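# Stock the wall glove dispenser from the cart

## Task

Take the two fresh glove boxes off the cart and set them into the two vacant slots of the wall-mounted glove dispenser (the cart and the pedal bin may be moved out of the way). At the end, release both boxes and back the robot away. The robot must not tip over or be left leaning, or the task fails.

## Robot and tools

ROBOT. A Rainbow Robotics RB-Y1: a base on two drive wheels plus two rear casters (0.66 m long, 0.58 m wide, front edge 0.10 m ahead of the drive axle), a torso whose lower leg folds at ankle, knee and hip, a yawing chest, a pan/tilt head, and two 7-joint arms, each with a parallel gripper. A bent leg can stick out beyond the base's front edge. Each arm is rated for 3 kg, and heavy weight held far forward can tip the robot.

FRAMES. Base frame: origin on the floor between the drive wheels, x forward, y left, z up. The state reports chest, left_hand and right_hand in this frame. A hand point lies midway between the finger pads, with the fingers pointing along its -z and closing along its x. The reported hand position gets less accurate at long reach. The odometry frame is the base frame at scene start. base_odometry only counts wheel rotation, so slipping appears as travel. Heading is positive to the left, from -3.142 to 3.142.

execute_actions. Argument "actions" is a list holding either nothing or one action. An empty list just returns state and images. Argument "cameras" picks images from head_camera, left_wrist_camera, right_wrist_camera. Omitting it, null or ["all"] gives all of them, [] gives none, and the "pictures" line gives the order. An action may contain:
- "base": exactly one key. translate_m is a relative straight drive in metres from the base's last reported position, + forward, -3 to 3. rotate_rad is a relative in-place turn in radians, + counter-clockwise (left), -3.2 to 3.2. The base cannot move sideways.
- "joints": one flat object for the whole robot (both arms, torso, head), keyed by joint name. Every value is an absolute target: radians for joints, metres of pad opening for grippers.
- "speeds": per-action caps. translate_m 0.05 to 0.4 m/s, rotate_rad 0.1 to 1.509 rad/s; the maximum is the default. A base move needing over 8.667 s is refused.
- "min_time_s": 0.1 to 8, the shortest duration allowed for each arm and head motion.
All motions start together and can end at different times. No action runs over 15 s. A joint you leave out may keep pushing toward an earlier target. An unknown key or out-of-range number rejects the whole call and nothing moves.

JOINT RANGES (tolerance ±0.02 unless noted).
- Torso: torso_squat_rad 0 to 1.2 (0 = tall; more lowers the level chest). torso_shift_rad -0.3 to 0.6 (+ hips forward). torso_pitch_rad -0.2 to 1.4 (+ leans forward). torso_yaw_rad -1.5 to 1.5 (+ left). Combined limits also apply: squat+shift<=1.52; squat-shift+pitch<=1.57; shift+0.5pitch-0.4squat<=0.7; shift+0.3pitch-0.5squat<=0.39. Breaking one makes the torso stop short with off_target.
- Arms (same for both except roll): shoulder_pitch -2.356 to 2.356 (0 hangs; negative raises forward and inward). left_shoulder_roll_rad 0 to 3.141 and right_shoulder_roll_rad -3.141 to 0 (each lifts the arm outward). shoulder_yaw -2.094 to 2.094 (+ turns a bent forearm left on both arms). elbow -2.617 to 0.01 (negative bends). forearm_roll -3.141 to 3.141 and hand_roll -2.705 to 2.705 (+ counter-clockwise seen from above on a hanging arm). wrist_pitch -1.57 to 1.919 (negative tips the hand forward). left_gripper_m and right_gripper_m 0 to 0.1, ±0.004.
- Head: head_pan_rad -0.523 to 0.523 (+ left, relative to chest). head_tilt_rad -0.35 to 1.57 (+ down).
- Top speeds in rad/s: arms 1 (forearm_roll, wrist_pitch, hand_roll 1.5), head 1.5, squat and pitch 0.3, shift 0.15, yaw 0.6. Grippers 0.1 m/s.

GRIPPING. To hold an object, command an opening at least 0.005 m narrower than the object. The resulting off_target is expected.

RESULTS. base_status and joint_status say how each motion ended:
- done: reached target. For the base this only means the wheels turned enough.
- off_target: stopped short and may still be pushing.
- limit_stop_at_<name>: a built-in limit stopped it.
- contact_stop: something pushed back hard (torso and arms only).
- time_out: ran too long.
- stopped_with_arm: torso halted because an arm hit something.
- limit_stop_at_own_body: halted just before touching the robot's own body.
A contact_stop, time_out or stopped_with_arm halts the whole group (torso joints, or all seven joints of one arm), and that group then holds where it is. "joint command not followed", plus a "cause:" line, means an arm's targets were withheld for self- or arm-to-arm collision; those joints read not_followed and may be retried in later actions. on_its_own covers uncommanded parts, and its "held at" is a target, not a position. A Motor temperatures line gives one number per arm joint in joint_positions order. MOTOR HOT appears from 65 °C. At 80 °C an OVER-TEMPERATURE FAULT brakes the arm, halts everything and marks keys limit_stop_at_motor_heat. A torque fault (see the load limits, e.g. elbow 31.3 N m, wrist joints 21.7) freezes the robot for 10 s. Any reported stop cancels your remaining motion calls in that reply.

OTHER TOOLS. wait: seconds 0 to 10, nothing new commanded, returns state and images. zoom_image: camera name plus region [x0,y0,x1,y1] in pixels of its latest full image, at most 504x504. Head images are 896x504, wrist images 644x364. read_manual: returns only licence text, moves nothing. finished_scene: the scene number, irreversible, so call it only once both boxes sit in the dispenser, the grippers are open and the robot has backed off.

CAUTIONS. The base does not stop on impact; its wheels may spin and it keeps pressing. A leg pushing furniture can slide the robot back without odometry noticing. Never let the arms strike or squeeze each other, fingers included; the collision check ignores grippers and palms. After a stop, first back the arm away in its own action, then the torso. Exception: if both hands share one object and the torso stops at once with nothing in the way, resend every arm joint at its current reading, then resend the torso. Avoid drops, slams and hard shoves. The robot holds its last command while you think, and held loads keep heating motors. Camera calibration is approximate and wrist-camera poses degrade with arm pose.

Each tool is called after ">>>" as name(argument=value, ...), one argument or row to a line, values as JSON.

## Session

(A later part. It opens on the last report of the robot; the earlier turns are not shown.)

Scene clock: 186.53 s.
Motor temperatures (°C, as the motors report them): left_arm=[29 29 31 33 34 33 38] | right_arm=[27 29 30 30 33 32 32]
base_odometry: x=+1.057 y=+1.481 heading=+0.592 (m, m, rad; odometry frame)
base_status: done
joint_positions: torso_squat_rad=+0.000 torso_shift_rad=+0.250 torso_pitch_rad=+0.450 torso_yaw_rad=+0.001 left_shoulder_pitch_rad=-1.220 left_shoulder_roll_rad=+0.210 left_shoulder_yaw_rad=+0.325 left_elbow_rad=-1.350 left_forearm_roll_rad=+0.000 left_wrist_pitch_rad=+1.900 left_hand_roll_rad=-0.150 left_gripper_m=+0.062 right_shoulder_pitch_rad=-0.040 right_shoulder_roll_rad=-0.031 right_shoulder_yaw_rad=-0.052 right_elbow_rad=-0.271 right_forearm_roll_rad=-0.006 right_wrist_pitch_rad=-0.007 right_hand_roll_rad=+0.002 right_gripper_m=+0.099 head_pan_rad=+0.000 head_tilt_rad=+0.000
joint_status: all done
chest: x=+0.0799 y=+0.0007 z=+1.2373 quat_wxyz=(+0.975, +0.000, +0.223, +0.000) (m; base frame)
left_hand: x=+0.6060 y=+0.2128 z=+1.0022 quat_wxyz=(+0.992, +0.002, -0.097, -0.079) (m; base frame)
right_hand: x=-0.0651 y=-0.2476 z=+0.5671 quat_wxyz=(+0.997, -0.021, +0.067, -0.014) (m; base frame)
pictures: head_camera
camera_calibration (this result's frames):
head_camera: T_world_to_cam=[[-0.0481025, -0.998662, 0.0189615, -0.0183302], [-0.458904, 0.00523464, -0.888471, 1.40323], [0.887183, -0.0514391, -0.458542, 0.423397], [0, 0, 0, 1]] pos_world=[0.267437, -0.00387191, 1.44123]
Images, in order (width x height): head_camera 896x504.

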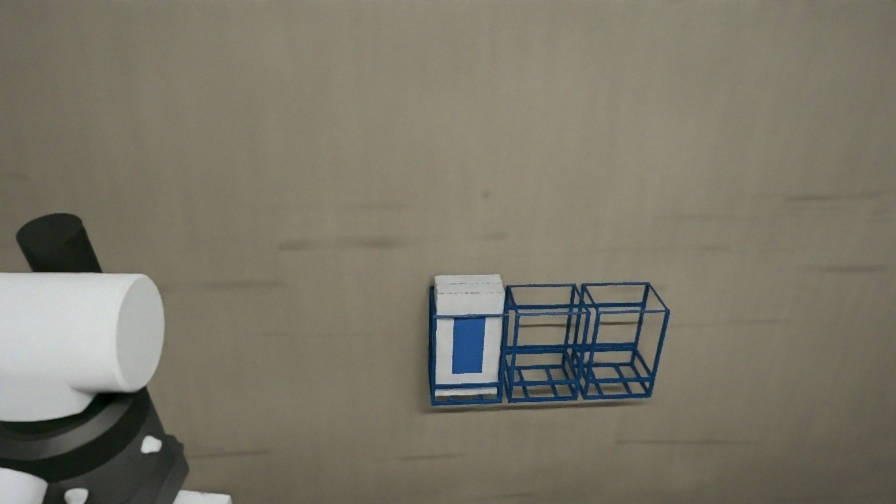

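>>> execute_actions(
  actions=[
    {"base":{"rotate_rad":-1.571},"speeds":{"rotate_rad":0.8},"min_time_s":2,"joints":{"left_shoulder_pitch_rad":-1.63,"left_shoulder_roll_rad":0.37,"left_shoulder_yaw_rad":0.349,"left_elbow_rad":-0.81,"left_wrist_pitch_rad":1.91,"left_hand_roll_rad":-0.19}},
  ],
  cameras=[],
)

>>> execute_actions(
  actions=[
    {"base":{"translate_m":0.44}},
  ],
  cameras=[],
)

>>> execute_actions(
  actions=[
    {"base":{"rotate_rad":1.571},"speeds":{"rotate_rad":0.8},"joints":{"head_tilt_rad":0.1}},
  ],
  cameras=["head_camera"],
)

Scene clock: 218.80 s.
Motor temperatures (°C, as the motors report them): left_arm=[30 29 31 33 34 33 38] | right_arm=[27 29 30 30 33 32 32]
base_odometry: x=+1.057 y=+1.481 heading=-0.978 (m, m, rad; odometry frame)
base_status: done
joint_positions: torso_squat_rad=+0.000 torso_shift_rad=+0.250 torso_pitch_rad=+0.450 torso_yaw_rad=+0.001 left_shoulder_pitch_rad=-1.629 left_shoulder_roll_rad=+0.370 left_shoulder_yaw_rad=+0.349 left_elbow_rad=-0.810 left_forearm_roll_rad=+0.000 left_wrist_pitch_rad=+1.910 left_hand_roll_rad=-0.190 left_gripper_m=+0.062 right_shoulder_pitch_rad=-0.040 right_shoulder_roll_rad=-0.031 right_shoulder_yaw_rad=-0.052 right_elbow_rad=-0.271 right_forearm_roll_rad=-0.006 right_wrist_pitch_rad=-0.007 right_hand_roll_rad=+0.002 right_gripper_m=+0.099 head_pan_rad=+0.000 head_tilt_rad=+0.000
joint_status: all done
chest: x=+0.0799 y=+0.0007 z=+1.2373 quat_wxyz=(+0.975, +0.000, +0.223, +0.000) (m; base frame)
left_hand: x=+0.6471 y=+0.2206 z=+1.0804 quat_wxyz=(+0.995, +0.004, -0.041, -0.095) (m; base frame)
right_hand: x=-0.0651 y=-0.2476 z=+0.5671 quat_wxyz=(+0.997, -0.021, +0.067, -0.014) (m; base frame)
pictures: none
No camera images: the call's "cameras" was empty. Leave "cameras" out to get every camera's image.

Scene clock: 221.47 s.
Motor temperatures (°C, as the motors report them): left_arm=[30 29 31 33 34 33 38] | right_arm=[27 29 30 30 33 32 32]
base_odometry: x=+1.303 y=+1.116 heading=-0.978 (m, m, rad; odometry frame)
base_status: done
joint_positions: torso_squat_rad=+0.000 torso_shift_rad=+0.250 torso_pitch_rad=+0.450 torso_yaw_rad=+0.001 left_shoulder_pitch_rad=-1.629 left_shoulder_roll_rad=+0.370 left_shoulder_yaw_rad=+0.349 left_elbow_rad=-0.810 left_forearm_roll_rad=+0.000 left_wrist_pitch_rad=+1.910 left_hand_roll_rad=-0.190 left_gripper_m=+0.062 right_shoulder_pitch_rad=-0.040 right_shoulder_roll_rad=-0.031 right_shoulder_yaw_rad=-0.052 right_elbow_rad=-0.271 right_forearm_roll_rad=-0.006 right_wrist_pitch_rad=-0.007 right_hand_roll_rad=+0.002 right_gripper_m=+0.099 head_pan_rad=+0.000 head_tilt_rad=+0.000
joint_status: not commanded
chest: x=+0.0799 y=+0.0007 z=+1.2373 quat_wxyz=(+0.975, +0.000, +0.223, +0.000) (m; base frame)
left_hand: x=+0.6471 y=+0.2206 z=+1.0804 quat_wxyz=(+0.995, +0.004, -0.041, -0.095) (m; base frame)
right_hand: x=-0.0651 y=-0.2476 z=+0.5671 quat_wxyz=(+0.997, -0.021, +0.067, -0.014) (m; base frame)
pictures: none
No camera images: the call's "cameras" was empty. Leave "cameras" out to get every camera's image.

Scene clock: 225.40 s.
Motor temperatures (°C, as the motors report them): left_arm=[30 30 31 33 34 33 38] | right_arm=[27 29 30 30 33 32 32]
base_odometry: x=+1.303 y=+1.116 heading=+0.592 (m, m, rad; odometry frame)
base_status: done
joint_positions: torso_squat_rad=+0.000 torso_shift_rad=+0.250 torso_pitch_rad=+0.450 torso_yaw_rad=+0.001 left_shoulder_pitch_rad=-1.629 left_shoulder_roll_rad=+0.370 left_shoulder_yaw_rad=+0.349 left_elbow_rad=-0.810 left_forearm_roll_rad=+0.000 left_wrist_pitch_rad=+1.910 left_hand_roll_rad=-0.190 left_gripper_m=+0.062 right_shoulder_pitch_rad=-0.040 right_shoulder_roll_rad=-0.031 right_shoulder_yaw_rad=-0.052 right_elbow_rad=-0.271 right_forearm_roll_rad=-0.006 right_wrist_pitch_rad=-0.007 right_hand_roll_rad=+0.002 right_gripper_m=+0.099 head_pan_rad=+0.000 head_tilt_rad=+0.100
joint_status: all done
chest: x=+0.0799 y=+0.0007 z=+1.2373 quat_wxyz=(+0.975, +0.000, +0.223, +0.000) (m; base frame)
left_hand: x=+0.6471 y=+0.2206 z=+1.0805 quat_wxyz=(+0.995, +0.004, -0.041, -0.095) (m; base frame)
right_hand: x=-0.0651 y=-0.2476 z=+0.5671 quat_wxyz=(+0.997, -0.021, +0.067, -0.014) (m; base frame)
pictures: head_camera
camera_calibration (this result's frames):
head_camera: T_world_to_cam=[[-0.0459713, -0.998661, 0.0237058, -0.0254036], [-0.545221, 0.00519943, -0.838276, 1.34868], [0.837031, -0.0514616, -0.54473, 0.554137], [0, 0, 0, 1]] pos_world=[0.27033, -0.00386521, 1.43302]
Images, in order (width x height): head_camera 896x504.

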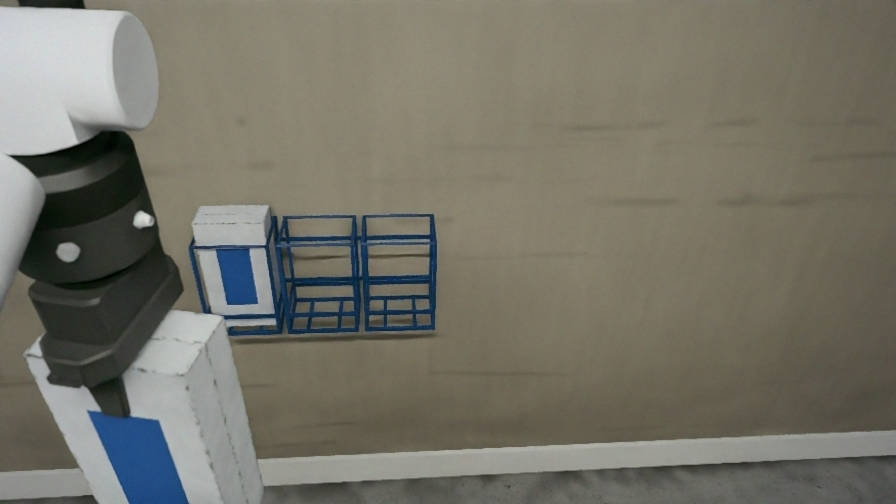

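>>> execute_actions(
  actions=[
    {"base":{"translate_m":0.55},"speeds":{"translate_m":0.25},"joints":{"left_hand_roll_rad":0.0,"head_tilt_rad":0.45}},
  ],
  cameras=["head_camera","left_wrist_camera"],
)

Scene clock: 235.73 s.
Motor temperatures (°C, as the motors report them): left_arm=[30 30 31 33 34 33 38] | right_arm=[27 29 30 30 33 32 32]
base_odometry: x=+1.759 y=+1.423 heading=+0.592 (m, m, rad; odometry frame)
base_status: done
joint_positions: torso_squat_rad=+0.000 torso_shift_rad=+0.250 torso_pitch_rad=+0.450 torso_yaw_rad=+0.001 left_shoulder_pitch_rad=-1.630 left_shoulder_roll_rad=+0.370 left_shoulder_yaw_rad=+0.349 left_elbow_rad=-0.810 left_forearm_roll_rad=+0.000 left_wrist_pitch_rad=+1.910 left_hand_roll_rad=+0.000 left_gripper_m=+0.062 right_shoulder_pitch_rad=-0.040 right_shoulder_roll_rad=-0.031 right_shoulder_yaw_rad=-0.052 right_elbow_rad=-0.271 right_forearm_roll_rad=-0.006 right_wrist_pitch_rad=-0.007 right_hand_roll_rad=+0.002 right_gripper_m=+0.099 head_pan_rad=+0.000 head_tilt_rad=+0.450
joint_status: all done
chest: x=+0.0799 y=+0.0007 z=+1.2373 quat_wxyz=(+0.975, +0.000, +0.223, +0.000) (m; base frame)
left_hand: x=+0.6471 y=+0.2206 z=+1.0804 quat_wxyz=(+0.999, +0.000, -0.041, +0.000) (m; base frame)
right_hand: x=-0.0651 y=-0.2476 z=+0.5671 quat_wxyz=(+0.997, -0.021, +0.067, -0.014) (m; base frame)
pictures: head_camera, left_wrist_camera
camera_calibration (this result's frames):
head_camera: T_world_to_cam=[[-0.0350584, -0.998657, 0.038149, -0.0477739], [-0.799646, 0.00513472, -0.600449, 1.06137], [0.599447, -0.0515565, -0.798752, 0.956103], [0, 0, 0, 1]] pos_world=[0.273912, -0.00386622, 1.40281]
left_wrist_camera: T_world_to_cam=[[0.995646, -0.0085382, 0.0928197, -0.742592], [-0.0680864, -0.746713, 0.661653, -0.481045], [0.0636603, -0.665092, -0.744043, 0.999514], [0, 0, 0, 1]] pos_world=[0.642977, 0.299226, 1.13089]
Images, in order (width x height): head_camera 896x504, left_wrist_camera 644x364.

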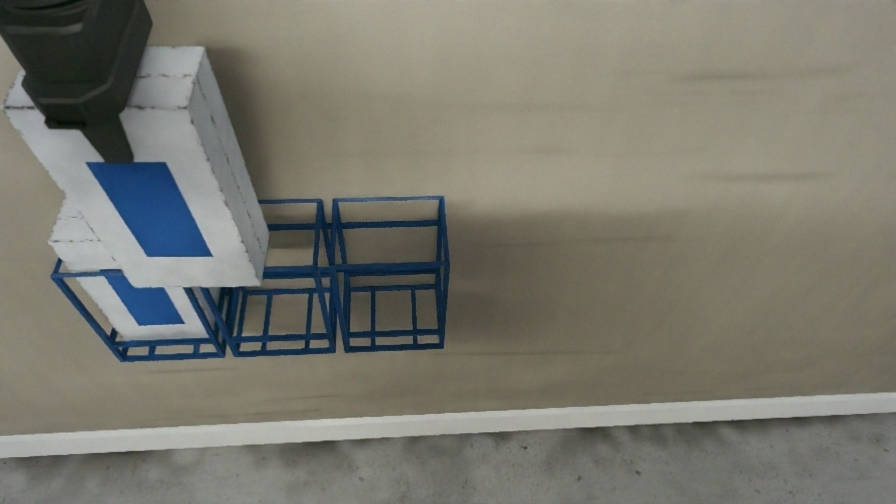

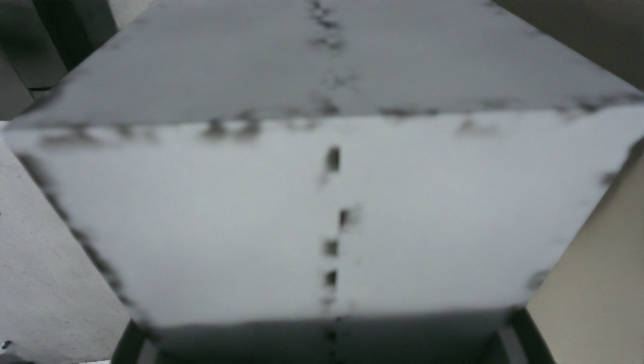

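>>> execute_actions(
  actions=[
    {"base":{"rotate_rad":-0.066},"joints":{"left_hand_roll_rad":0.066}},
  ],
  cameras=[],
)

>>> execute_actions(
  actions=[
    {"base":{"translate_m":0.09},"speeds":{"translate_m":0.08},"joints":{"head_tilt_rad":0.55}},
  ],
  cameras=["head_camera"],
)

Scene clock: 251.70 s.
Motor temperatures (°C, as the motors report them): left_arm=[31 30 31 33 34 33 38] | right_arm=[27 29 30 30 33 32 32]
base_odometry: x=+1.759 y=+1.424 heading=+0.528 (m, m, rad; odometry frame)
base_status: done
joint_positions: torso_squat_rad=+0.000 torso_shift_rad=+0.250 torso_pitch_rad=+0.450 torso_yaw_rad=+0.001 left_shoulder_pitch_rad=-1.630 left_shoulder_roll_rad=+0.370 left_shoulder_yaw_rad=+0.349 left_elbow_rad=-0.810 left_forearm_roll_rad=+0.000 left_wrist_pitch_rad=+1.910 left_hand_roll_rad=+0.066 left_gripper_m=+0.062 right_shoulder_pitch_rad=-0.040 right_shoulder_roll_rad=-0.031 right_shoulder_yaw_rad=-0.052 right_elbow_rad=-0.271 right_forearm_roll_rad=-0.006 right_wrist_pitch_rad=-0.007 right_hand_roll_rad=+0.002 right_gripper_m=+0.099 head_pan_rad=+0.000 head_tilt_rad=+0.450
joint_status: all done
chest: x=+0.0799 y=+0.0007 z=+1.2373 quat_wxyz=(+0.975, +0.000, +0.223, +0.000) (m; base frame)
left_hand: x=+0.6471 y=+0.2206 z=+1.0804 quat_wxyz=(+0.999, -0.002, -0.041, +0.033) (m; base frame)
right_hand: x=-0.0651 y=-0.2476 z=+0.5671 quat_wxyz=(+0.997, -0.021, +0.067, -0.014) (m; base frame)
pictures: none
No camera images: the call's "cameras" was empty. Leave "cameras" out to get every camera's image.

Scene clock: 262.83 s.
Motor temperatures (°C, as the motors report them): left_arm=[32 30 31 35 34 66 38] | right_arm=[27 29 30 30 33 32 32]
TORQUE FAULT: left_wrist_pitch_rad reached its load limit. The robot stopped for 10 seconds, dropped its targets and accepts commands again. The stop added 9.3 s to the call and to motion_time.
MOTOR HOT: a motor of the left arm reached 65 °C. Now the hottest motor of the left arm, joint 6 (wrist pitch), reports 66 °C. The temperature limit of the motors' drives, at which the controller stops that arm, is 80 °C. To cool a motor, set the load down, stop pushing, or move to a pose that needs little force.
base_odometry: x=+1.831 y=+1.466 heading=+0.527 (m, m, rad; odometry frame)
base_status: translate_m torque_fault (by the wheels' count: +0.084 of +0.090)
joint_positions: torso_squat_rad=+0.001 torso_shift_rad=+0.248 torso_pitch_rad=+0.446 torso_yaw_rad=+0.002 left_shoulder_pitch_rad=-1.623 left_shoulder_roll_rad=+0.366 left_shoulder_yaw_rad=+0.349 left_elbow_rad=-0.805 left_forearm_roll_rad=+0.000 left_wrist_pitch_rad=+1.920 left_hand_roll_rad=+0.066 left_gripper_m=+0.062 right_shoulder_pitch_rad=-0.040 right_shoulder_roll_rad=-0.031 right_shoulder_yaw_rad=-0.052 right_elbow_rad=-0.271 right_forearm_roll_rad=-0.006 right_wrist_pitch_rad=-0.007 right_hand_roll_rad=+0.002 right_gripper_m=+0.099 head_pan_rad=+0.000 head_tilt_rad=+0.550
joint_status: all done
chest: x=+0.0772 y=+0.0006 z=+1.2383 quat_wxyz=(+0.975, +0.000, +0.221, +0.001) (m; base frame)
left_hand: x=+0.6400 y=+0.2201 z=+1.0782 quat_wxyz=(+0.999, -0.002, -0.032, +0.033) (m; base frame)
right_hand: x=-0.0648 y=-0.2476 z=+0.5673 quat_wxyz=(+0.998, -0.021, +0.065, -0.014) (m; base frame)
pictures: head_camera
camera_calibration (this result's frames):
head_camera: T_world_to_cam=[[-0.0305369, -0.998689, 0.0410914, -0.0529491], [-0.853555, 0.00466312, -0.520982, 0.957359], [0.520107, -0.050983, -0.852578, 1.04963], [0, 0, 0, 1]] pos_world=[0.26962, -0.00383055, 1.39584]
Images, in order (width x height): head_camera 896x504.

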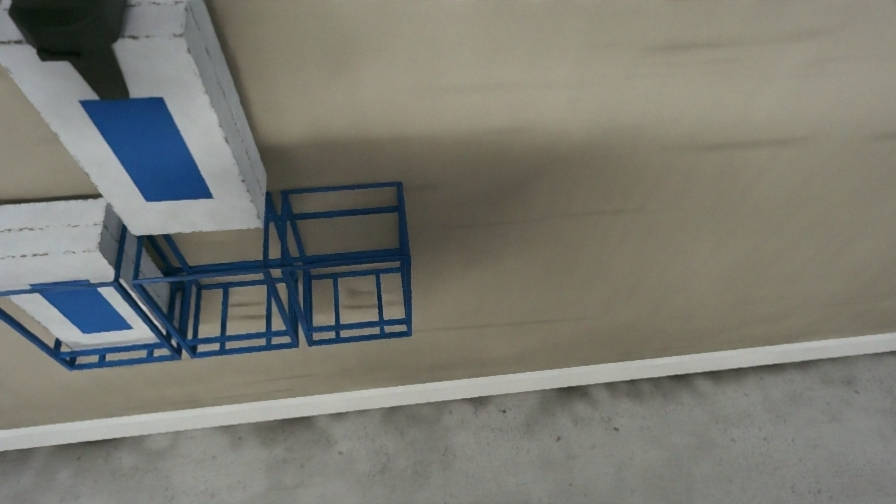

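>>> execute_actions(
  actions=[
    {"base":{"translate_m":-0.04},"speeds":{"translate_m":0.08},"joints":{"left_shoulder_pitch_rad":-1.63,"left_shoulder_roll_rad":0.37,"left_elbow_rad":-0.81,"left_wrist_pitch_rad":1.9,"torso_pitch_rad":0.45,"torso_shift_rad":0.25}},
  ],
  cameras=["head_camera"],
)

Scene clock: 272.90 s.
Motor temperatures (°C, as the motors report them): left_arm=[33 30 31 35 34 73 38] | right_arm=[27 29 30 30 33 32 32]
TORQUE FAULT: left_wrist_pitch_rad reached its load limit. The robot stopped for 10 seconds, dropped its targets and accepts commands again. The robot was already stopped when this call's commands were due to start, so it ran none of them. The stop added 4.3 s to the call and to motion_time.
MOTOR HOT: still on. Now the hottest motor of the left arm, joint 6 (wrist pitch), reports 73 °C; a drive's own limit is 80 °C.
base_odometry: x=+1.831 y=+1.466 heading=+0.527 (m, m, rad; odometry frame)
base_status: translate_m not_run
joint_positions: torso_squat_rad=+0.001 torso_shift_rad=+0.248 torso_pitch_rad=+0.446 torso_yaw_rad=+0.001 left_shoulder_pitch_rad=-1.621 left_shoulder_roll_rad=+0.364 left_shoulder_yaw_rad=+0.349 left_elbow_rad=-0.803 left_forearm_roll_rad=+0.001 left_wrist_pitch_rad=+1.924 left_hand_roll_rad=+0.066 left_gripper_m=+0.062 right_shoulder_pitch_rad=-0.040 right_shoulder_roll_rad=-0.031 right_shoulder_yaw_rad=-0.052 right_elbow_rad=-0.271 right_forearm_roll_rad=-0.006 right_wrist_pitch_rad=-0.007 right_hand_roll_rad=+0.002 right_gripper_m=+0.099 head_pan_rad=+0.000 head_tilt_rad=+0.550
joint_status: torso_shift_rad not_run; torso_pitch_rad not_run; left_shoulder_pitch_rad not_run; left_shoulder_roll_rad not_run; left_elbow_rad not_run; left_wrist_pitch_rad not_run
on_its_own: left_wrist_pitch_rad is held at +1.920, not at your +1.900, since a torque_fault
chest: x=+0.0774 y=+0.0006 z=+1.2382 quat_wxyz=(+0.975, +0.000, +0.221, +0.001) (m; base frame)
left_hand: x=+0.6384 y=+0.2196 z=+1.0761 quat_wxyz=(+0.999, -0.002, -0.027, +0.032) (m; base frame)
right_hand: x=-0.0648 y=-0.2476 z=+0.5673 quat_wxyz=(+0.998, -0.021, +0.065, -0.014) (m; base frame)
pictures: head_camera
camera_calibration (this result's frames):
head_camera: T_world_to_cam=[[-0.0306193, -0.998685, 0.0411138, -0.0529717], [-0.853674, 0.00473356, -0.520786, 0.957295], [0.519907, -0.0510439, -0.852697, 1.0496], [0, 0, 0, 1]] pos_world=[0.2699, -0.00385766, 1.39572]
Images, in order (width x height): head_camera 896x504.

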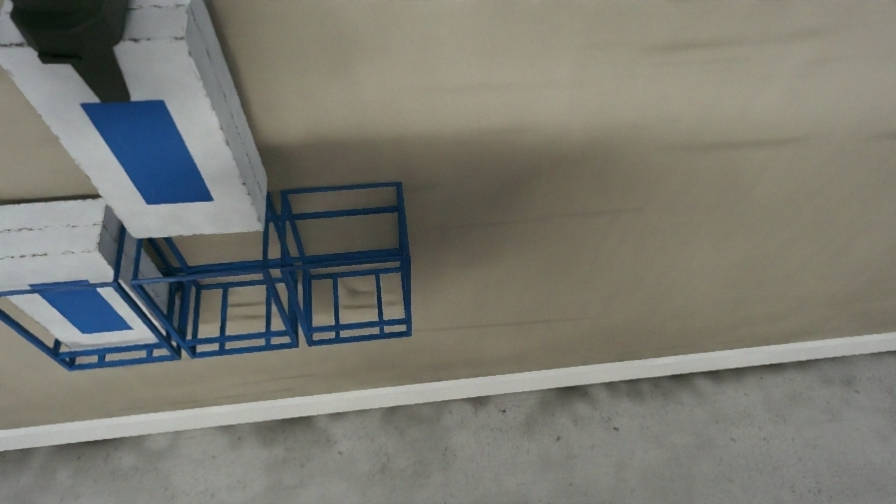

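>>> execute_actions(
  actions=[
    {"base":{"translate_m":-0.04}},
  ],
  cameras=["head_camera"],
)

Scene clock: 275.97 s.
Motor temperatures (°C, as the motors report them): left_arm=[33 30 31 35 34 72 38] | right_arm=[27 29 30 30 33 32 32]
MOTOR HOT: still on. Now the hottest motor of the left arm, joint 6 (wrist pitch), reports 72 °C; a drive's own limit is 80 °C.
base_odometry: x=+1.797 y=+1.445 heading=+0.529 (m, m, rad; odometry frame)
base_status: done
joint_positions: torso_squat_rad=+0.000 torso_shift_rad=+0.250 torso_pitch_rad=+0.450 torso_yaw_rad=+0.001 left_shoulder_pitch_rad=-1.622 left_shoulder_roll_rad=+0.366 left_shoulder_yaw_rad=+0.349 left_elbow_rad=-0.804 left_forearm_roll_rad=+0.000 left_wrist_pitch_rad=+1.920 left_hand_roll_rad=+0.066 left_gripper_m=+0.062 right_shoulder_pitch_rad=-0.040 right_shoulder_roll_rad=-0.031 right_shoulder_yaw_rad=-0.052 right_elbow_rad=-0.271 right_forearm_roll_rad=-0.006 right_wrist_pitch_rad=-0.007 right_hand_roll_rad=+0.002 right_gripper_m=+0.099 head_pan_rad=+0.000 head_tilt_rad=+0.550
joint_status: not commanded
on_its_own: left_wrist_pitch_rad is held at +1.920, not at your +1.900, since a torque_fault
chest: x=+0.0798 y=+0.0006 z=+1.2373 quat_wxyz=(+0.975, +0.000, +0.223, +0.000) (m; base frame)
left_hand: x=+0.6420 y=+0.2196 z=+1.0747 quat_wxyz=(+0.999, -0.002, -0.029, +0.032) (m; base frame)
right_hand: x=-0.0650 y=-0.2476 z=+0.5671 quat_wxyz=(+0.997, -0.021, +0.067, -0.014) (m; base frame)
pictures: head_camera
camera_calibration (this result's frames):
head_camera: T_world_to_cam=[[-0.0309794, -0.99866, 0.0414548, -0.0532286], [-0.855528, 0.00504802, -0.517732, 0.955292], [0.516829, -0.0515047, -0.854538, 1.05015], [0, 0, 0, 1]] pos_world=[0.272881, -0.00389179, 1.39419]
Images, in order (width x height): head_camera 896x504.

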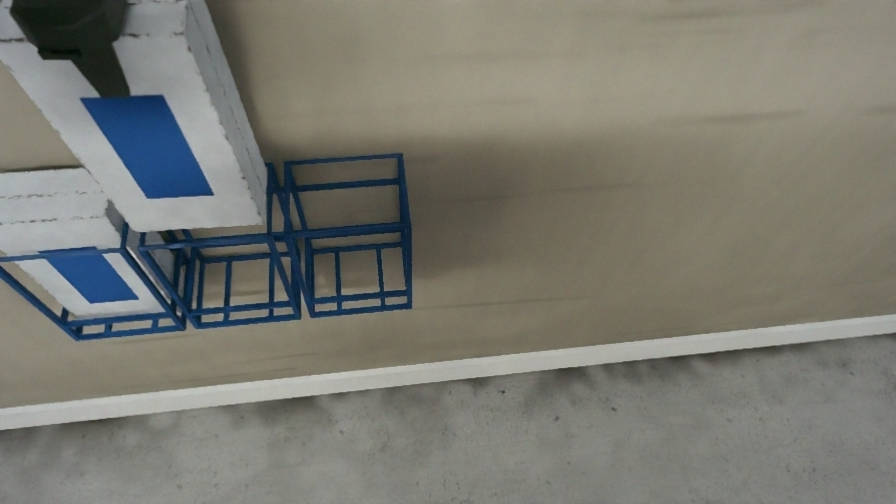

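>>> execute_actions(
  actions=[
    {"joints":{"left_wrist_pitch_rad":1.8,"head_tilt_rad":0.62},"min_time_s":1.5},
  ],
  cameras=["head_camera"],
)

Scene clock: 294.60 s.
Motor temperatures (°C, as the motors report them): left_arm=[33 30 31 34 34 52 38] | right_arm=[27 29 30 30 33 32 32]
MOTOR HOT: cleared. Now the hottest motor of the left arm, joint 6 (wrist pitch), reports 52 °C.
base_odometry: x=+1.797 y=+1.445 heading=+0.529 (m, m, rad; odometry frame)
base_status: not commanded
joint_positions: torso_squat_rad=+0.000 torso_shift_rad=+0.250 torso_pitch_rad=+0.450 torso_yaw_rad=+0.001 left_shoulder_pitch_rad=-1.622 left_shoulder_roll_rad=+0.366 left_shoulder_yaw_rad=+0.349 left_elbow_rad=-0.804 left_forearm_roll_rad=+0.000 left_wrist_pitch_rad=+1.800 left_hand_roll_rad=+0.066 left_gripper_m=+0.062 right_shoulder_pitch_rad=-0.040 right_shoulder_roll_rad=-0.031 right_shoulder_yaw_rad=-0.052 right_elbow_rad=-0.271 right_forearm_roll_rad=-0.006 right_wrist_pitch_rad=-0.007 right_hand_roll_rad=+0.002 right_gripper_m=+0.099 head_pan_rad=+0.000 head_tilt_rad=+0.620
joint_status: all done
chest: x=+0.0798 y=+0.0006 z=+1.2373 quat_wxyz=(+0.975, +0.000, +0.223, +0.000) (m; base frame)
left_hand: x=+0.6695 y=+0.2196 z=+1.0779 quat_wxyz=(+0.995, -0.004, -0.089, +0.032) (m; base frame)
right_hand: x=-0.0650 y=-0.2476 z=+0.5671 quat_wxyz=(+0.997, -0.021, +0.067, -0.014) (m; base frame)
pictures: head_camera
camera_calibration (this result's frames):
head_camera: T_world_to_cam=[[-0.0280069, -0.998659, 0.0435498, -0.056733], [-0.889637, 0.00503614, -0.45664, 0.875649], [0.455808, -0.0515326, -0.888585, 1.10948], [0, 0, 0, 1]] pos_world=[0.271713, -0.00389258, 1.38819]
Images, in order (width x height): head_camera 896x504.

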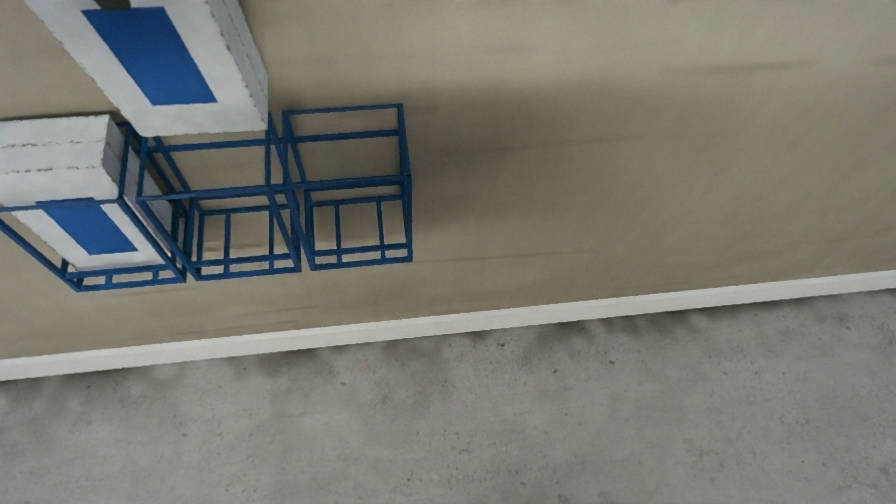

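>>> execute_actions(
  actions=[
    {"joints":{"torso_squat_rad":0.6,"head_tilt_rad":0.7},"base":{"translate_m":0.015},"speeds":{"translate_m":0.05}},
  ],
  cameras=["head_camera"],
)

Scene clock: 309.60 s.
Motor temperatures (°C, as the motors report them): left_arm=[32 30 31 34 34 45 38] | right_arm=[27 29 30 30 33 32 32]
base_odometry: x=+1.809 y=+1.453 heading=+0.529 (m, m, rad; odometry frame)
base_status: done
joint_positions: torso_squat_rad=+0.600 torso_shift_rad=+0.250 torso_pitch_rad=+0.450 torso_yaw_rad=+0.001 left_shoulder_pitch_rad=-1.623 left_shoulder_roll_rad=+0.367 left_shoulder_yaw_rad=+0.349 left_elbow_rad=-0.805 left_forearm_roll_rad=+0.000 left_wrist_pitch_rad=+1.800 left_hand_roll_rad=+0.066 left_gripper_m=+0.063 right_shoulder_pitch_rad=-0.040 right_shoulder_roll_rad=-0.031 right_shoulder_yaw_rad=-0.052 right_elbow_rad=-0.271 right_forearm_roll_rad=-0.006 right_wrist_pitch_rad=-0.007 right_hand_roll_rad=+0.002 right_gripper_m=+0.099 head_pan_rad=+0.000 head_tilt_rad=+0.700
joint_status: all done
chest: x=+0.0496 y=+0.0006 z=+1.1189 quat_wxyz=(+0.975, +0.000, +0.223, +0.000) (m; base frame)
left_hand: x=+0.6395 y=+0.2204 z=+0.9601 quat_wxyz=(+0.995, -0.003, -0.090, +0.033) (m; base frame)
right_hand: x=-0.0953 y=-0.2477 z=+0.4486 quat_wxyz=(+0.997, -0.021, +0.067, -0.014) (m; base frame)
pictures: head_camera
camera_calibration (this result's frames):
head_camera: T_world_to_cam=[[-0.0243494, -0.998663, 0.0455948, -0.0557231], [-0.923276, 0.00497472, -0.384104, 0.706367], [0.383364, -0.0514493, -0.922163, 1.07265], [0, 0, 0, 1]] pos_world=[0.239599, -0.00397541, 1.26302]
Images, in order (width x height): head_camera 896x504.

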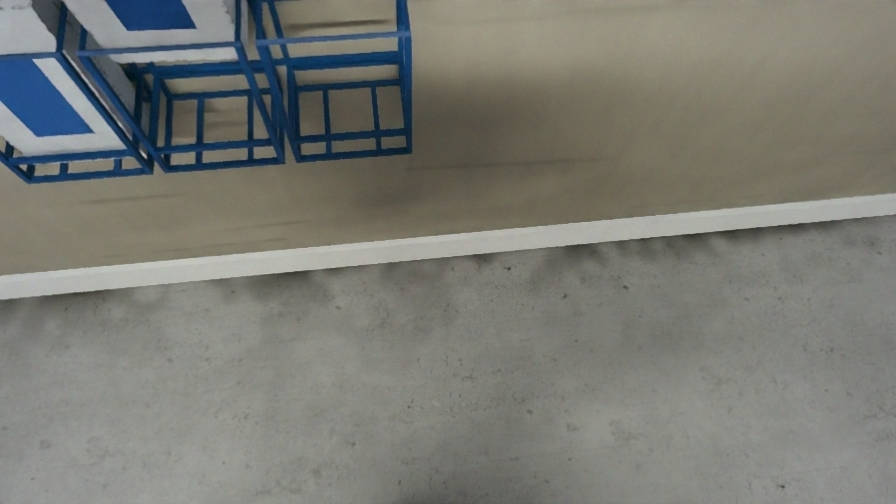

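>>> execute_actions(
  actions=[
    {"joints":{"torso_squat_rad":0.8,"head_tilt_rad":0.4},"base":{"translate_m":0.03},"speeds":{"translate_m":0.05}},
  ],
  cameras=["head_camera"],
)

Scene clock: 315.17 s.
Motor temperatures (°C, as the motors report them): left_arm=[32 30 31 34 34 43 38] | right_arm=[27 29 30 30 33 32 32]
base_odometry: x=+1.835 y=+1.468 heading=+0.529 (m, m, rad; odometry frame)
base_status: done
joint_positions: torso_squat_rad=+0.800 torso_shift_rad=+0.250 torso_pitch_rad=+0.450 torso_yaw_rad=+0.001 left_shoulder_pitch_rad=-1.622 left_shoulder_roll_rad=+0.367 left_shoulder_yaw_rad=+0.349 left_elbow_rad=-0.804 left_forearm_roll_rad=+0.000 left_wrist_pitch_rad=+1.800 left_hand_roll_rad=+0.066 left_gripper_m=+0.063 right_shoulder_pitch_rad=-0.040 right_shoulder_roll_rad=-0.031 right_shoulder_yaw_rad=-0.052 right_elbow_rad=-0.271 right_forearm_roll_rad=-0.006 right_wrist_pitch_rad=-0.007 right_hand_roll_rad=+0.002 right_gripper_m=+0.099 head_pan_rad=+0.000 head_tilt_rad=+0.400
joint_status: all done
chest: x=+0.0272 y=+0.0005 z=+1.0317 quat_wxyz=(+0.975, +0.000, +0.223, +0.000) (m; base frame)
left_hand: x=+0.6170 y=+0.2205 z=+0.8727 quat_wxyz=(+0.995, -0.003, -0.090, +0.033) (m; base frame)
right_hand: x=-0.1175 y=-0.2478 z=+0.3614 quat_wxyz=(+0.997, -0.021, +0.067, -0.014) (m; base frame)
pictures: head_camera
camera_calibration (this result's frames):
head_camera: T_world_to_cam=[[-0.0367225, -0.998668, 0.0362413, -0.0394472], [-0.768466, 0.00503696, -0.639871, 0.938964], [0.638837, -0.0513479, -0.767627, 0.780793], [0, 0, 0, 1]] pos_world=[0.221314, -0.00403213, 1.2016]
Images, in order (width x height): head_camera 896x504.

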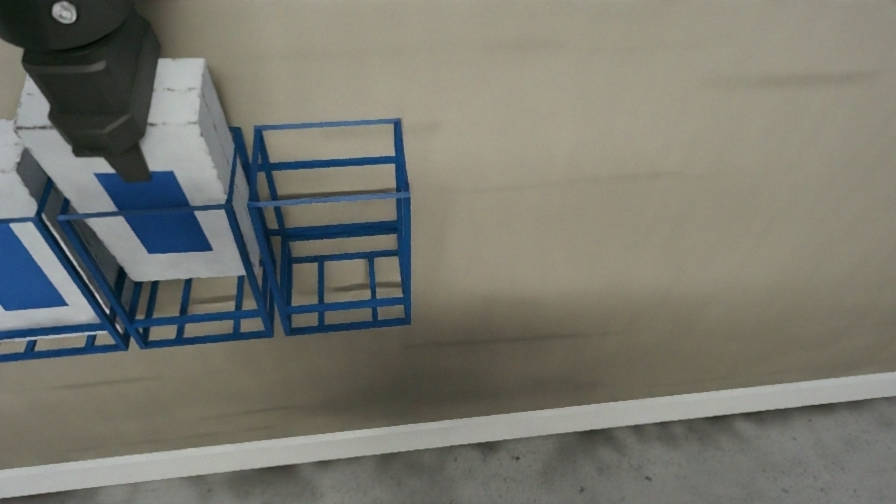

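>>> execute_actions(
  actions=[
    {"joints":{"torso_squat_rad":0.9},"base":{"translate_m":0.008},"speeds":{"translate_m":0.05}},
  ],
  cameras=[],
)

>>> execute_actions(
  actions=[
    {"joints":{"left_gripper_m":0.1}},
  ],
  cameras=[],
)

>>> execute_actions(
  actions=[
    {"joints":{"torso_squat_rad":0.3,"head_tilt_rad":0.6}},
  ],
  cameras=["head_camera"],
)

Scene clock: 320.70 s.
Motor temperatures (°C, as the motors report them): left_arm=[32 30 31 34 34 41 38] | right_arm=[27 29 30 30 33 32 32]
base_odometry: x=+1.842 y=+1.472 heading=+0.529 (m, m, rad; odometry frame)
base_status: done
joint_positions: torso_squat_rad=+0.889 torso_shift_rad=+0.248 torso_pitch_rad=+0.445 torso_yaw_rad=+0.002 left_shoulder_pitch_rad=-1.628 left_shoulder_roll_rad=+0.370 left_shoulder_yaw_rad=+0.349 left_elbow_rad=-0.808 left_forearm_roll_rad=+0.000 left_wrist_pitch_rad=+1.799 left_hand_roll_rad=+0.066 left_gripper_m=+0.063 right_shoulder_pitch_rad=-0.040 right_shoulder_roll_rad=-0.031 right_shoulder_yaw_rad=-0.052 right_elbow_rad=-0.271 right_forearm_roll_rad=-0.006 right_wrist_pitch_rad=-0.007 right_hand_roll_rad=+0.002 right_gripper_m=+0.099 head_pan_rad=+0.000 head_tilt_rad=+0.400
joint_status: torso_squat_rad contact_stop (moved +0.089 of +0.100)
chest: x=+0.0136 y=+0.0004 z=+0.9877 quat_wxyz=(+0.975, +0.000, +0.221, +0.001) (m; base frame)
left_hand: x=+0.6061 y=+0.2210 z=+0.8360 quat_wxyz=(+0.995, -0.003, -0.097, +0.033) (m; base frame)
right_hand: x=-0.1277 y=-0.2476 z=+0.3165 quat_wxyz=(+0.998, -0.021, +0.064, -0.014) (m; base frame)
pictures: none
No camera images: the call's "cameras" was empty. Leave "cameras" out to get every camera's image.

not run: a stop came earlier in this reply.

not run: a stop came earlier in this reply.

>>> execute_actions(
  actions=[
    {"joints":{"left_gripper_m":0.1}},
  ],
  cameras=[],
)

>>> execute_actions(
  actions=[
    {"joints":{"torso_squat_rad":0.3,"head_tilt_rad":0.6}},
  ],
  cameras=["head_camera"],
)

Scene clock: 324.73 s.
Motor temperatures (°C, as the motors report them): left_arm=[32 30 31 34 34 40 38] | right_arm=[27 29 30 30 33 32 32]
base_odometry: x=+1.842 y=+1.472 heading=+0.528 (m, m, rad; odometry frame)
base_status: not commanded
joint_positions: torso_squat_rad=+0.888 torso_shift_rad=+0.249 torso_pitch_rad=+0.446 torso_yaw_rad=+0.002 left_shoulder_pitch_rad=-1.624 left_shoulder_roll_rad=+0.366 left_shoulder_yaw_rad=+0.349 left_elbow_rad=-0.805 left_forearm_roll_rad=+0.000 left_wrist_pitch_rad=+1.800 left_hand_roll_rad=+0.066 left_gripper_m=+0.100 right_shoulder_pitch_rad=-0.040 right_shoulder_roll_rad=-0.031 right_shoulder_yaw_rad=-0.052 right_elbow_rad=-0.271 right_forearm_roll_rad=-0.006 right_wrist_pitch_rad=-0.007 right_hand_roll_rad=+0.002 right_gripper_m=+0.099 head_pan_rad=+0.000 head_tilt_rad=+0.400
joint_status: all done
chest: x=+0.0140 y=+0.0004 z=+0.9875 quat_wxyz=(+0.975, +0.000, +0.221, +0.001) (m; base frame)
left_hand: x=+0.6048 y=+0.2199 z=+0.8318 quat_wxyz=(+0.995, -0.003, -0.093, +0.033) (m; base frame)
right_hand: x=-0.1280 y=-0.2477 z=+0.3166 quat_wxyz=(+0.998, -0.021, +0.065, -0.014) (m; base frame)
pictures: none
No camera images: the call's "cameras" was empty. Leave "cameras" out to get every camera's image.

Scene clock: 335.77 s.
Motor temperatures (°C, as the motors report them): left_arm=[34 30 31 36 34 52 38] | right_arm=[27 29 30 30 33 32 32]
TORQUE FAULT: left_wrist_pitch_rad reached its load limit. The robot stopped for 10 seconds, dropped its targets and accepts commands again. The stop added 9.4 s to the call and to motion_time.
base_odometry: x=+1.842 y=+1.472 heading=+0.529 (m, m, rad; odometry frame)
base_status: not commanded
joint_positions: torso_squat_rad=+0.657 torso_shift_rad=+0.247 torso_pitch_rad=+0.445 torso_yaw_rad=+0.002 left_shoulder_pitch_rad=-1.612 left_shoulder_roll_rad=+0.361 left_shoulder_yaw_rad=+0.349 left_elbow_rad=-0.796 left_forearm_roll_rad=+0.001 left_wrist_pitch_rad=+1.808 left_hand_roll_rad=+0.066 left_gripper_m=+0.097 right_shoulder_pitch_rad=-0.040 right_shoulder_roll_rad=-0.031 right_shoulder_yaw_rad=-0.052 right_elbow_rad=-0.271 right_forearm_roll_rad=-0.006 right_wrist_pitch_rad=-0.007 right_hand_roll_rad=+0.002 right_gripper_m=+0.099 head_pan_rad=+0.000 head_tilt_rad=+0.600
joint_status: torso_squat_rad torque_fault (moved -0.232 of -0.588); the others done
on_its_own: torso_squat_rad is held at +0.657, not at your +0.300, since a torque_fault
chest: x=+0.0410 y=+0.0006 z=+1.0972 quat_wxyz=(+0.975, +0.000, +0.221, +0.001) (m; base frame)
left_hand: x=+0.6255 y=+0.2194 z=+0.9320 quat_wxyz=(+0.996, -0.003, -0.078, +0.032) (m; base frame)
right_hand: x=-0.1006 y=-0.2476 z=+0.4262 quat_wxyz=(+0.998, -0.021, +0.065, -0.014) (m; base frame)
pictures: head_camera
camera_calibration (this result's frames):
head_camera: T_world_to_cam=[[-0.0280864, -0.998701, 0.0425186, -0.0504588], [-0.878149, 0.00433016, -0.478368, 0.802519], [0.477563, -0.0507733, -0.877129, 0.985739], [0, 0, 0, 1]] pos_world=[0.232562, -0.00381903, 1.25067]
Images, in order (width x height): head_camera 896x504.

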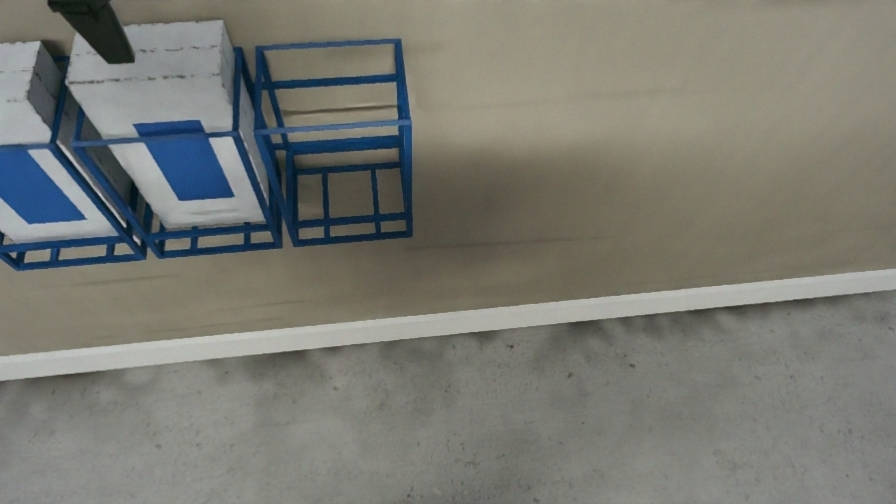

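>>> execute_actions(
  actions=[
    {"base":{"translate_m":-0.5}},
  ],
  cameras=[],
)

>>> execute_actions(
  actions=[
    {"base":{"rotate_rad":0.68},"joints":{"torso_squat_rad":0,"torso_shift_rad":0.25,"torso_pitch_rad":0.45,"left_shoulder_pitch_rad":-1.105,"left_shoulder_roll_rad":0.185,"left_shoulder_yaw_rad":0.31,"left_elbow_rad":-1.35,"left_wrist_pitch_rad":1.9,"left_hand_roll_rad":0.2,"head_tilt_rad":0.5}},
  ],
  cameras=[],
)

>>> execute_actions(
  actions=[
    {"base":{"translate_m":-1.515}},
  ],
  cameras=[],
)

>>> execute_actions(
  actions=[
    {"base":{"rotate_rad":-2.25}},
  ],
  cameras=["head_camera"],
)

Scene clock: 358.33 s.
Motor temperatures (°C, as the motors report them): left_arm=[37 31 31 39 34 62 38] | right_arm=[27 29 30 30 33 32 32]
base_odometry: x=+1.410 y=+1.220 heading=+0.528 (m, m, rad; odometry frame)
base_status: done
joint_positions: torso_squat_rad=+0.657 torso_shift_rad=+0.248 torso_pitch_rad=+0.446 torso_yaw_rad=+0.002 left_shoulder_pitch_rad=-1.618 left_shoulder_roll_rad=+0.363 left_shoulder_yaw_rad=+0.349 left_elbow_rad=-0.800 left_forearm_roll_rad=+0.001 left_wrist_pitch_rad=+1.804 left_hand_roll_rad=+0.066 left_gripper_m=+0.100 right_shoulder_pitch_rad=-0.040 right_shoulder_roll_rad=-0.031 right_shoulder_yaw_rad=-0.052 right_elbow_rad=-0.271 right_forearm_roll_rad=-0.006 right_wrist_pitch_rad=-0.007 right_hand_roll_rad=+0.002 right_gripper_m=+0.099 head_pan_rad=+0.000 head_tilt_rad=+0.600
joint_status: not commanded
on_its_own: torso_squat_rad is held at +0.657, not at your +0.300, since a torque_fault
chest: x=+0.0412 y=+0.0005 z=+1.0972 quat_wxyz=(+0.975, +0.000, +0.221, +0.001) (m; base frame)
left_hand: x=+0.6286 y=+0.2197 z=+0.9363 quat_wxyz=(+0.996, -0.003, -0.085, +0.032) (m; base frame)
right_hand: x=-0.1005 y=-0.2476 z=+0.4262 quat_wxyz=(+0.998, -0.021, +0.065, -0.014) (m; base frame)
pictures: none
No camera images: the call's "cameras" was empty. Leave "cameras" out to get every camera's image.

Scene clock: 361.43 s.
Motor temperatures (°C, as the motors report them): left_arm=[36 30 31 38 34 59 38] | right_arm=[27 29 30 30 33 32 32]
base_odometry: x=+1.410 y=+1.220 heading=+1.207 (m, m, rad; odometry frame)
base_status: done
joint_positions: torso_squat_rad=+0.000 torso_shift_rad=+0.250 torso_pitch_rad=+0.450 torso_yaw_rad=+0.002 left_shoulder_pitch_rad=-1.106 left_shoulder_roll_rad=+0.185 left_shoulder_yaw_rad=+0.310 left_elbow_rad=-1.350 left_forearm_roll_rad=+0.001 left_wrist_pitch_rad=+1.900 left_hand_roll_rad=+0.200 left_gripper_m=+0.100 right_shoulder_pitch_rad=-0.040 right_shoulder_roll_rad=-0.031 right_shoulder_yaw_rad=-0.052 right_elbow_rad=-0.271 right_forearm_roll_rad=-0.006 right_wrist_pitch_rad=-0.007 right_hand_roll_rad=+0.002 right_gripper_m=+0.099 head_pan_rad=+0.000 head_tilt_rad=+0.500
joint_status: all done
chest: x=+0.0798 y=+0.0006 z=+1.2374 quat_wxyz=(+0.975, +0.000, +0.223, +0.001) (m; base frame)
left_hand: x=+0.5675 y=+0.2202 z=+0.9482 quat_wxyz=(+0.994, -0.005, -0.040, +0.100) (m; base frame)
right_hand: x=-0.0649 y=-0.2475 z=+0.5670 quat_wxyz=(+0.997, -0.021, +0.067, -0.014) (m; base frame)
pictures: none
No camera images: the call's "cameras" was empty. Leave "cameras" out to get every camera's image.

Scene clock: 367.03 s.
Motor temperatures (°C, as the motors report them): left_arm=[35 30 31 38 34 55 38] | right_arm=[27 29 30 30 33 32 32]
base_odometry: x=+0.871 y=-0.196 heading=+1.208 (m, m, rad; odometry frame)
base_status: done
joint_positions: torso_squat_rad=+0.000 torso_shift_rad=+0.250 torso_pitch_rad=+0.450 torso_yaw_rad=+0.002 left_shoulder_pitch_rad=-1.105 left_shoulder_roll_rad=+0.185 left_shoulder_yaw_rad=+0.310 left_elbow_rad=-1.350 left_forearm_roll_rad=+0.001 left_wrist_pitch_rad=+1.900 left_hand_roll_rad=+0.200 left_gripper_m=+0.100 right_shoulder_pitch_rad=-0.040 right_shoulder_roll_rad=-0.031 right_shoulder_yaw_rad=-0.052 right_elbow_rad=-0.271 right_forearm_roll_rad=-0.006 right_wrist_pitch_rad=-0.007 right_hand_roll_rad=+0.002 right_gripper_m=+0.099 head_pan_rad=+0.000 head_tilt_rad=+0.500
joint_status: not commanded
chest: x=+0.0797 y=+0.0006 z=+1.2374 quat_wxyz=(+0.975, +0.000, +0.223, +0.001) (m; base frame)
left_hand: x=+0.5674 y=+0.2202 z=+0.9483 quat_wxyz=(+0.994, -0.005, -0.040, +0.100) (m; base frame)
right_hand: x=-0.0649 y=-0.2475 z=+0.5670 quat_wxyz=(+0.997, -0.021, +0.067, -0.014) (m; base frame)
pictures: none
No camera images: the call's "cameras" was empty. Leave "cameras" out to get every camera's image.

Scene clock: 371.63 s.
Motor temperatures (°C, as the motors report them): left_arm=[35 30 31 37 34 51 38] | right_arm=[27 29 30 30 33 32 32]
base_odometry: x=+0.871 y=-0.196 heading=-1.042 (m, m, rad; odometry frame)
base_status: done
joint_positions: torso_squat_rad=+0.000 torso_shift_rad=+0.250 torso_pitch_rad=+0.450 torso_yaw_rad=+0.002 left_shoulder_pitch_rad=-1.105 left_shoulder_roll_rad=+0.185 left_shoulder_yaw_rad=+0.310 left_elbow_rad=-1.350 left_forearm_roll_rad=+0.001 left_wrist_pitch_rad=+1.900 left_hand_roll_rad=+0.200 left_gripper_m=+0.100 right_shoulder_pitch_rad=-0.040 right_shoulder_roll_rad=-0.031 right_shoulder_yaw_rad=-0.052 right_elbow_rad=-0.271 right_forearm_roll_rad=-0.006 right_wrist_pitch_rad=-0.007 right_hand_roll_rad=+0.002 right_gripper_m=+0.099 head_pan_rad=+0.000 head_tilt_rad=+0.500
joint_status: not commanded
chest: x=+0.0797 y=+0.0006 z=+1.2374 quat_wxyz=(+0.975, +0.000, +0.223, +0.001) (m; base frame)
left_hand: x=+0.5674 y=+0.2202 z=+0.9483 quat_wxyz=(+0.994, -0.005, -0.040, +0.100) (m; base frame)
right_hand: x=-0.0649 y=-0.2475 z=+0.5670 quat_wxyz=(+0.997, -0.021, +0.067, -0.014) (m; base frame)
pictures: head_camera
camera_calibration (this result's frames):
head_camera: T_world_to_cam=[[-0.0322767, -0.998703, 0.0393647, -0.0500653], [-0.828486, 0.00470302, -0.55999, 1.00963], [0.559079, -0.0506877, -0.827563, 1.00446], [0, 0, 0, 1]] pos_world=[0.273277, -0.00383507, 1.3986]
Images, in order (width x height): head_camera 896x504.

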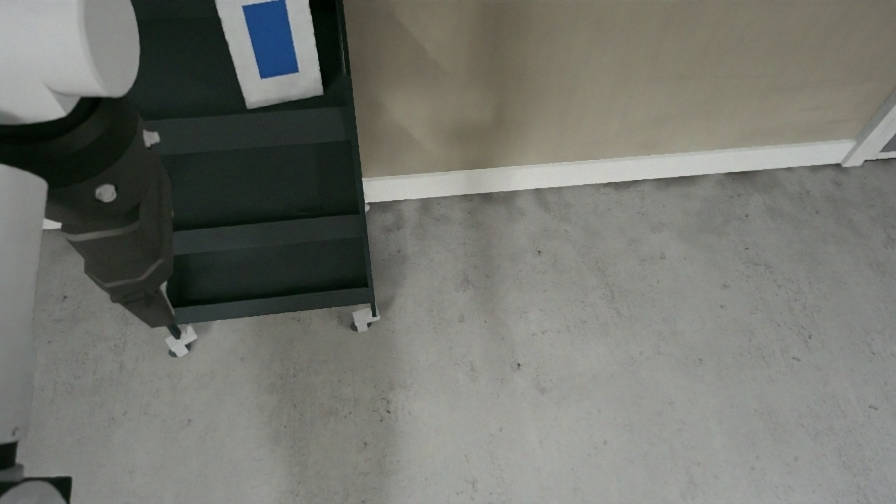

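>>> execute_actions(
  actions=[
    {"base":{"translate_m":0.3},"joints":{"head_tilt_rad":0.3}},
  ],
  cameras=["head_camera"],
)

Scene clock: 375.90 s.
Motor temperatures (°C, as the motors report them): left_arm=[34 30 31 37 34 49 38] | right_arm=[27 29 30 30 33 32 32]
base_odometry: x=+1.023 y=-0.455 heading=-1.042 (m, m, rad; odometry frame)
base_status: done
joint_positions: torso_squat_rad=+0.000 torso_shift_rad=+0.250 torso_pitch_rad=+0.450 torso_yaw_rad=+0.002 left_shoulder_pitch_rad=-1.105 left_shoulder_roll_rad=+0.185 left_shoulder_yaw_rad=+0.310 left_elbow_rad=-1.350 left_forearm_roll_rad=+0.001 left_wrist_pitch_rad=+1.900 left_hand_roll_rad=+0.200 left_gripper_m=+0.100 right_shoulder_pitch_rad=-0.040 right_shoulder_roll_rad=-0.031 right_shoulder_yaw_rad=-0.052 right_elbow_rad=-0.271 right_forearm_roll_rad=-0.006 right_wrist_pitch_rad=-0.007 right_hand_roll_rad=+0.002 right_gripper_m=+0.099 head_pan_rad=+0.000 head_tilt_rad=+0.300
joint_status: all done
chest: x=+0.0798 y=+0.0006 z=+1.2374 quat_wxyz=(+0.975, +0.000, +0.223, +0.001) (m; base frame)
left_hand: x=+0.5674 y=+0.2202 z=+0.9481 quat_wxyz=(+0.994, -0.005, -0.040, +0.100) (m; base frame)
right_hand: x=-0.0648 y=-0.2475 z=+0.5669 quat_wxyz=(+0.997, -0.021, +0.067, -0.014) (m; base frame)
pictures: head_camera
camera_calibration (this result's frames):
head_camera: T_world_to_cam=[[-0.0395081, -0.998709, 0.0319351, -0.0382476], [-0.700863, 0.0049174, -0.713279, 1.20173], [0.712201, -0.0505624, -0.700152, 0.796347], [0, 0, 0, 1]] pos_world=[0.273575, -0.0038423, 1.41595]
Images, in order (width x height): head_camera 896x504.

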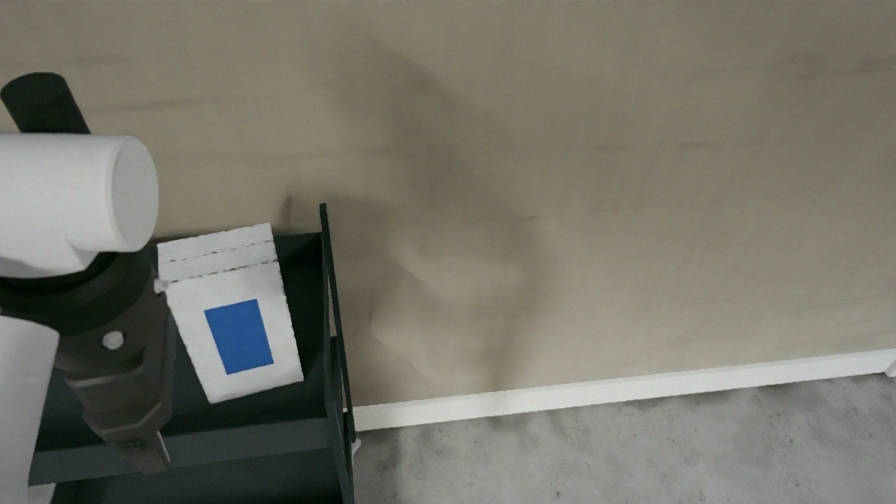

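>>> execute_actions(
  actions=[
    {"base":{"translate_m":0.225},"speeds":{"translate_m":0.15},"joints":{"left_hand_roll_rad":0.28,"head_tilt_rad":0.6}},
  ],
  cameras=["head_camera","left_wrist_camera"],
)

Scene clock: 388.03 s.
Motor temperatures (°C, as the motors report them): left_arm=[33 30 31 36 34 44 38] | right_arm=[27 29 30 30 33 32 32]
base_odometry: x=+1.136 y=-0.650 heading=-1.042 (m, m, rad; odometry frame)
base_status: done
joint_positions: torso_squat_rad=+0.000 torso_shift_rad=+0.250 torso_pitch_rad=+0.450 torso_yaw_rad=+0.002 left_shoulder_pitch_rad=-1.105 left_shoulder_roll_rad=+0.185 left_shoulder_yaw_rad=+0.310 left_elbow_rad=-1.350 left_forearm_roll_rad=+0.001 left_wrist_pitch_rad=+1.900 left_hand_roll_rad=+0.280 left_gripper_m=+0.100 right_shoulder_pitch_rad=-0.040 right_shoulder_roll_rad=-0.031 right_shoulder_yaw_rad=-0.052 right_elbow_rad=-0.271 right_forearm_roll_rad=-0.006 right_wrist_pitch_rad=-0.007 right_hand_roll_rad=+0.002 right_gripper_m=+0.099 head_pan_rad=+0.000 head_tilt_rad=+0.600
joint_status: all done
chest: x=+0.0797 y=+0.0006 z=+1.2374 quat_wxyz=(+0.975, +0.000, +0.223, +0.001) (m; base frame)
left_hand: x=+0.5674 y=+0.2202 z=+0.9482 quat_wxyz=(+0.989, -0.006, -0.039, +0.139) (m; base frame)
right_hand: x=-0.0648 y=-0.2475 z=+0.5670 quat_wxyz=(+0.997, -0.021, +0.067, -0.014) (m; base frame)
pictures: head_camera, left_wrist_camera
camera_calibration (this result's frames):
head_camera: T_world_to_cam=[[-0.0281372, -0.9987, 0.0425054, -0.0552562], [-0.880259, 0.00460648, -0.474471, 0.898917], [0.473659, -0.050766, -0.879244, 1.0931], [0, 0, 0, 1]] pos_world=[0.271969, -0.00383297, 1.38996]
left_wrist_camera: T_world_to_cam=[[0.959565, 0.267844, 0.0865765, -0.685393], [0.139901, -0.720681, 0.679004, -0.539505], [0.244261, -0.639436, -0.729011, 0.783541], [0, 0, 0, 1]] pos_world=[0.541768, 0.295792, 0.996876]
Images, in order (width x height): head_camera 896x504, left_wrist_camera 644x364.

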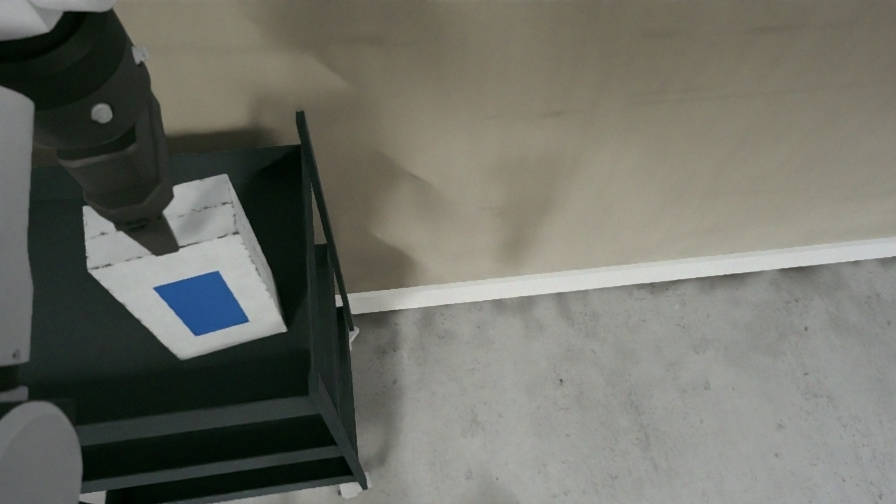

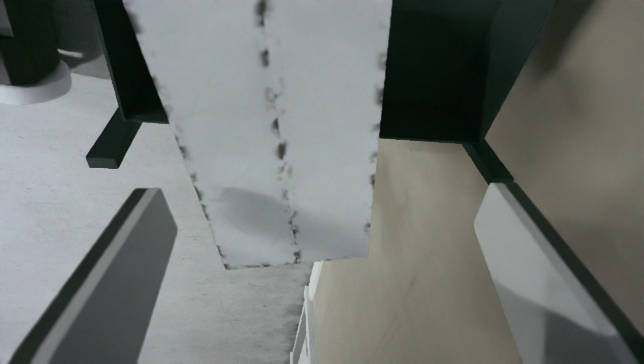

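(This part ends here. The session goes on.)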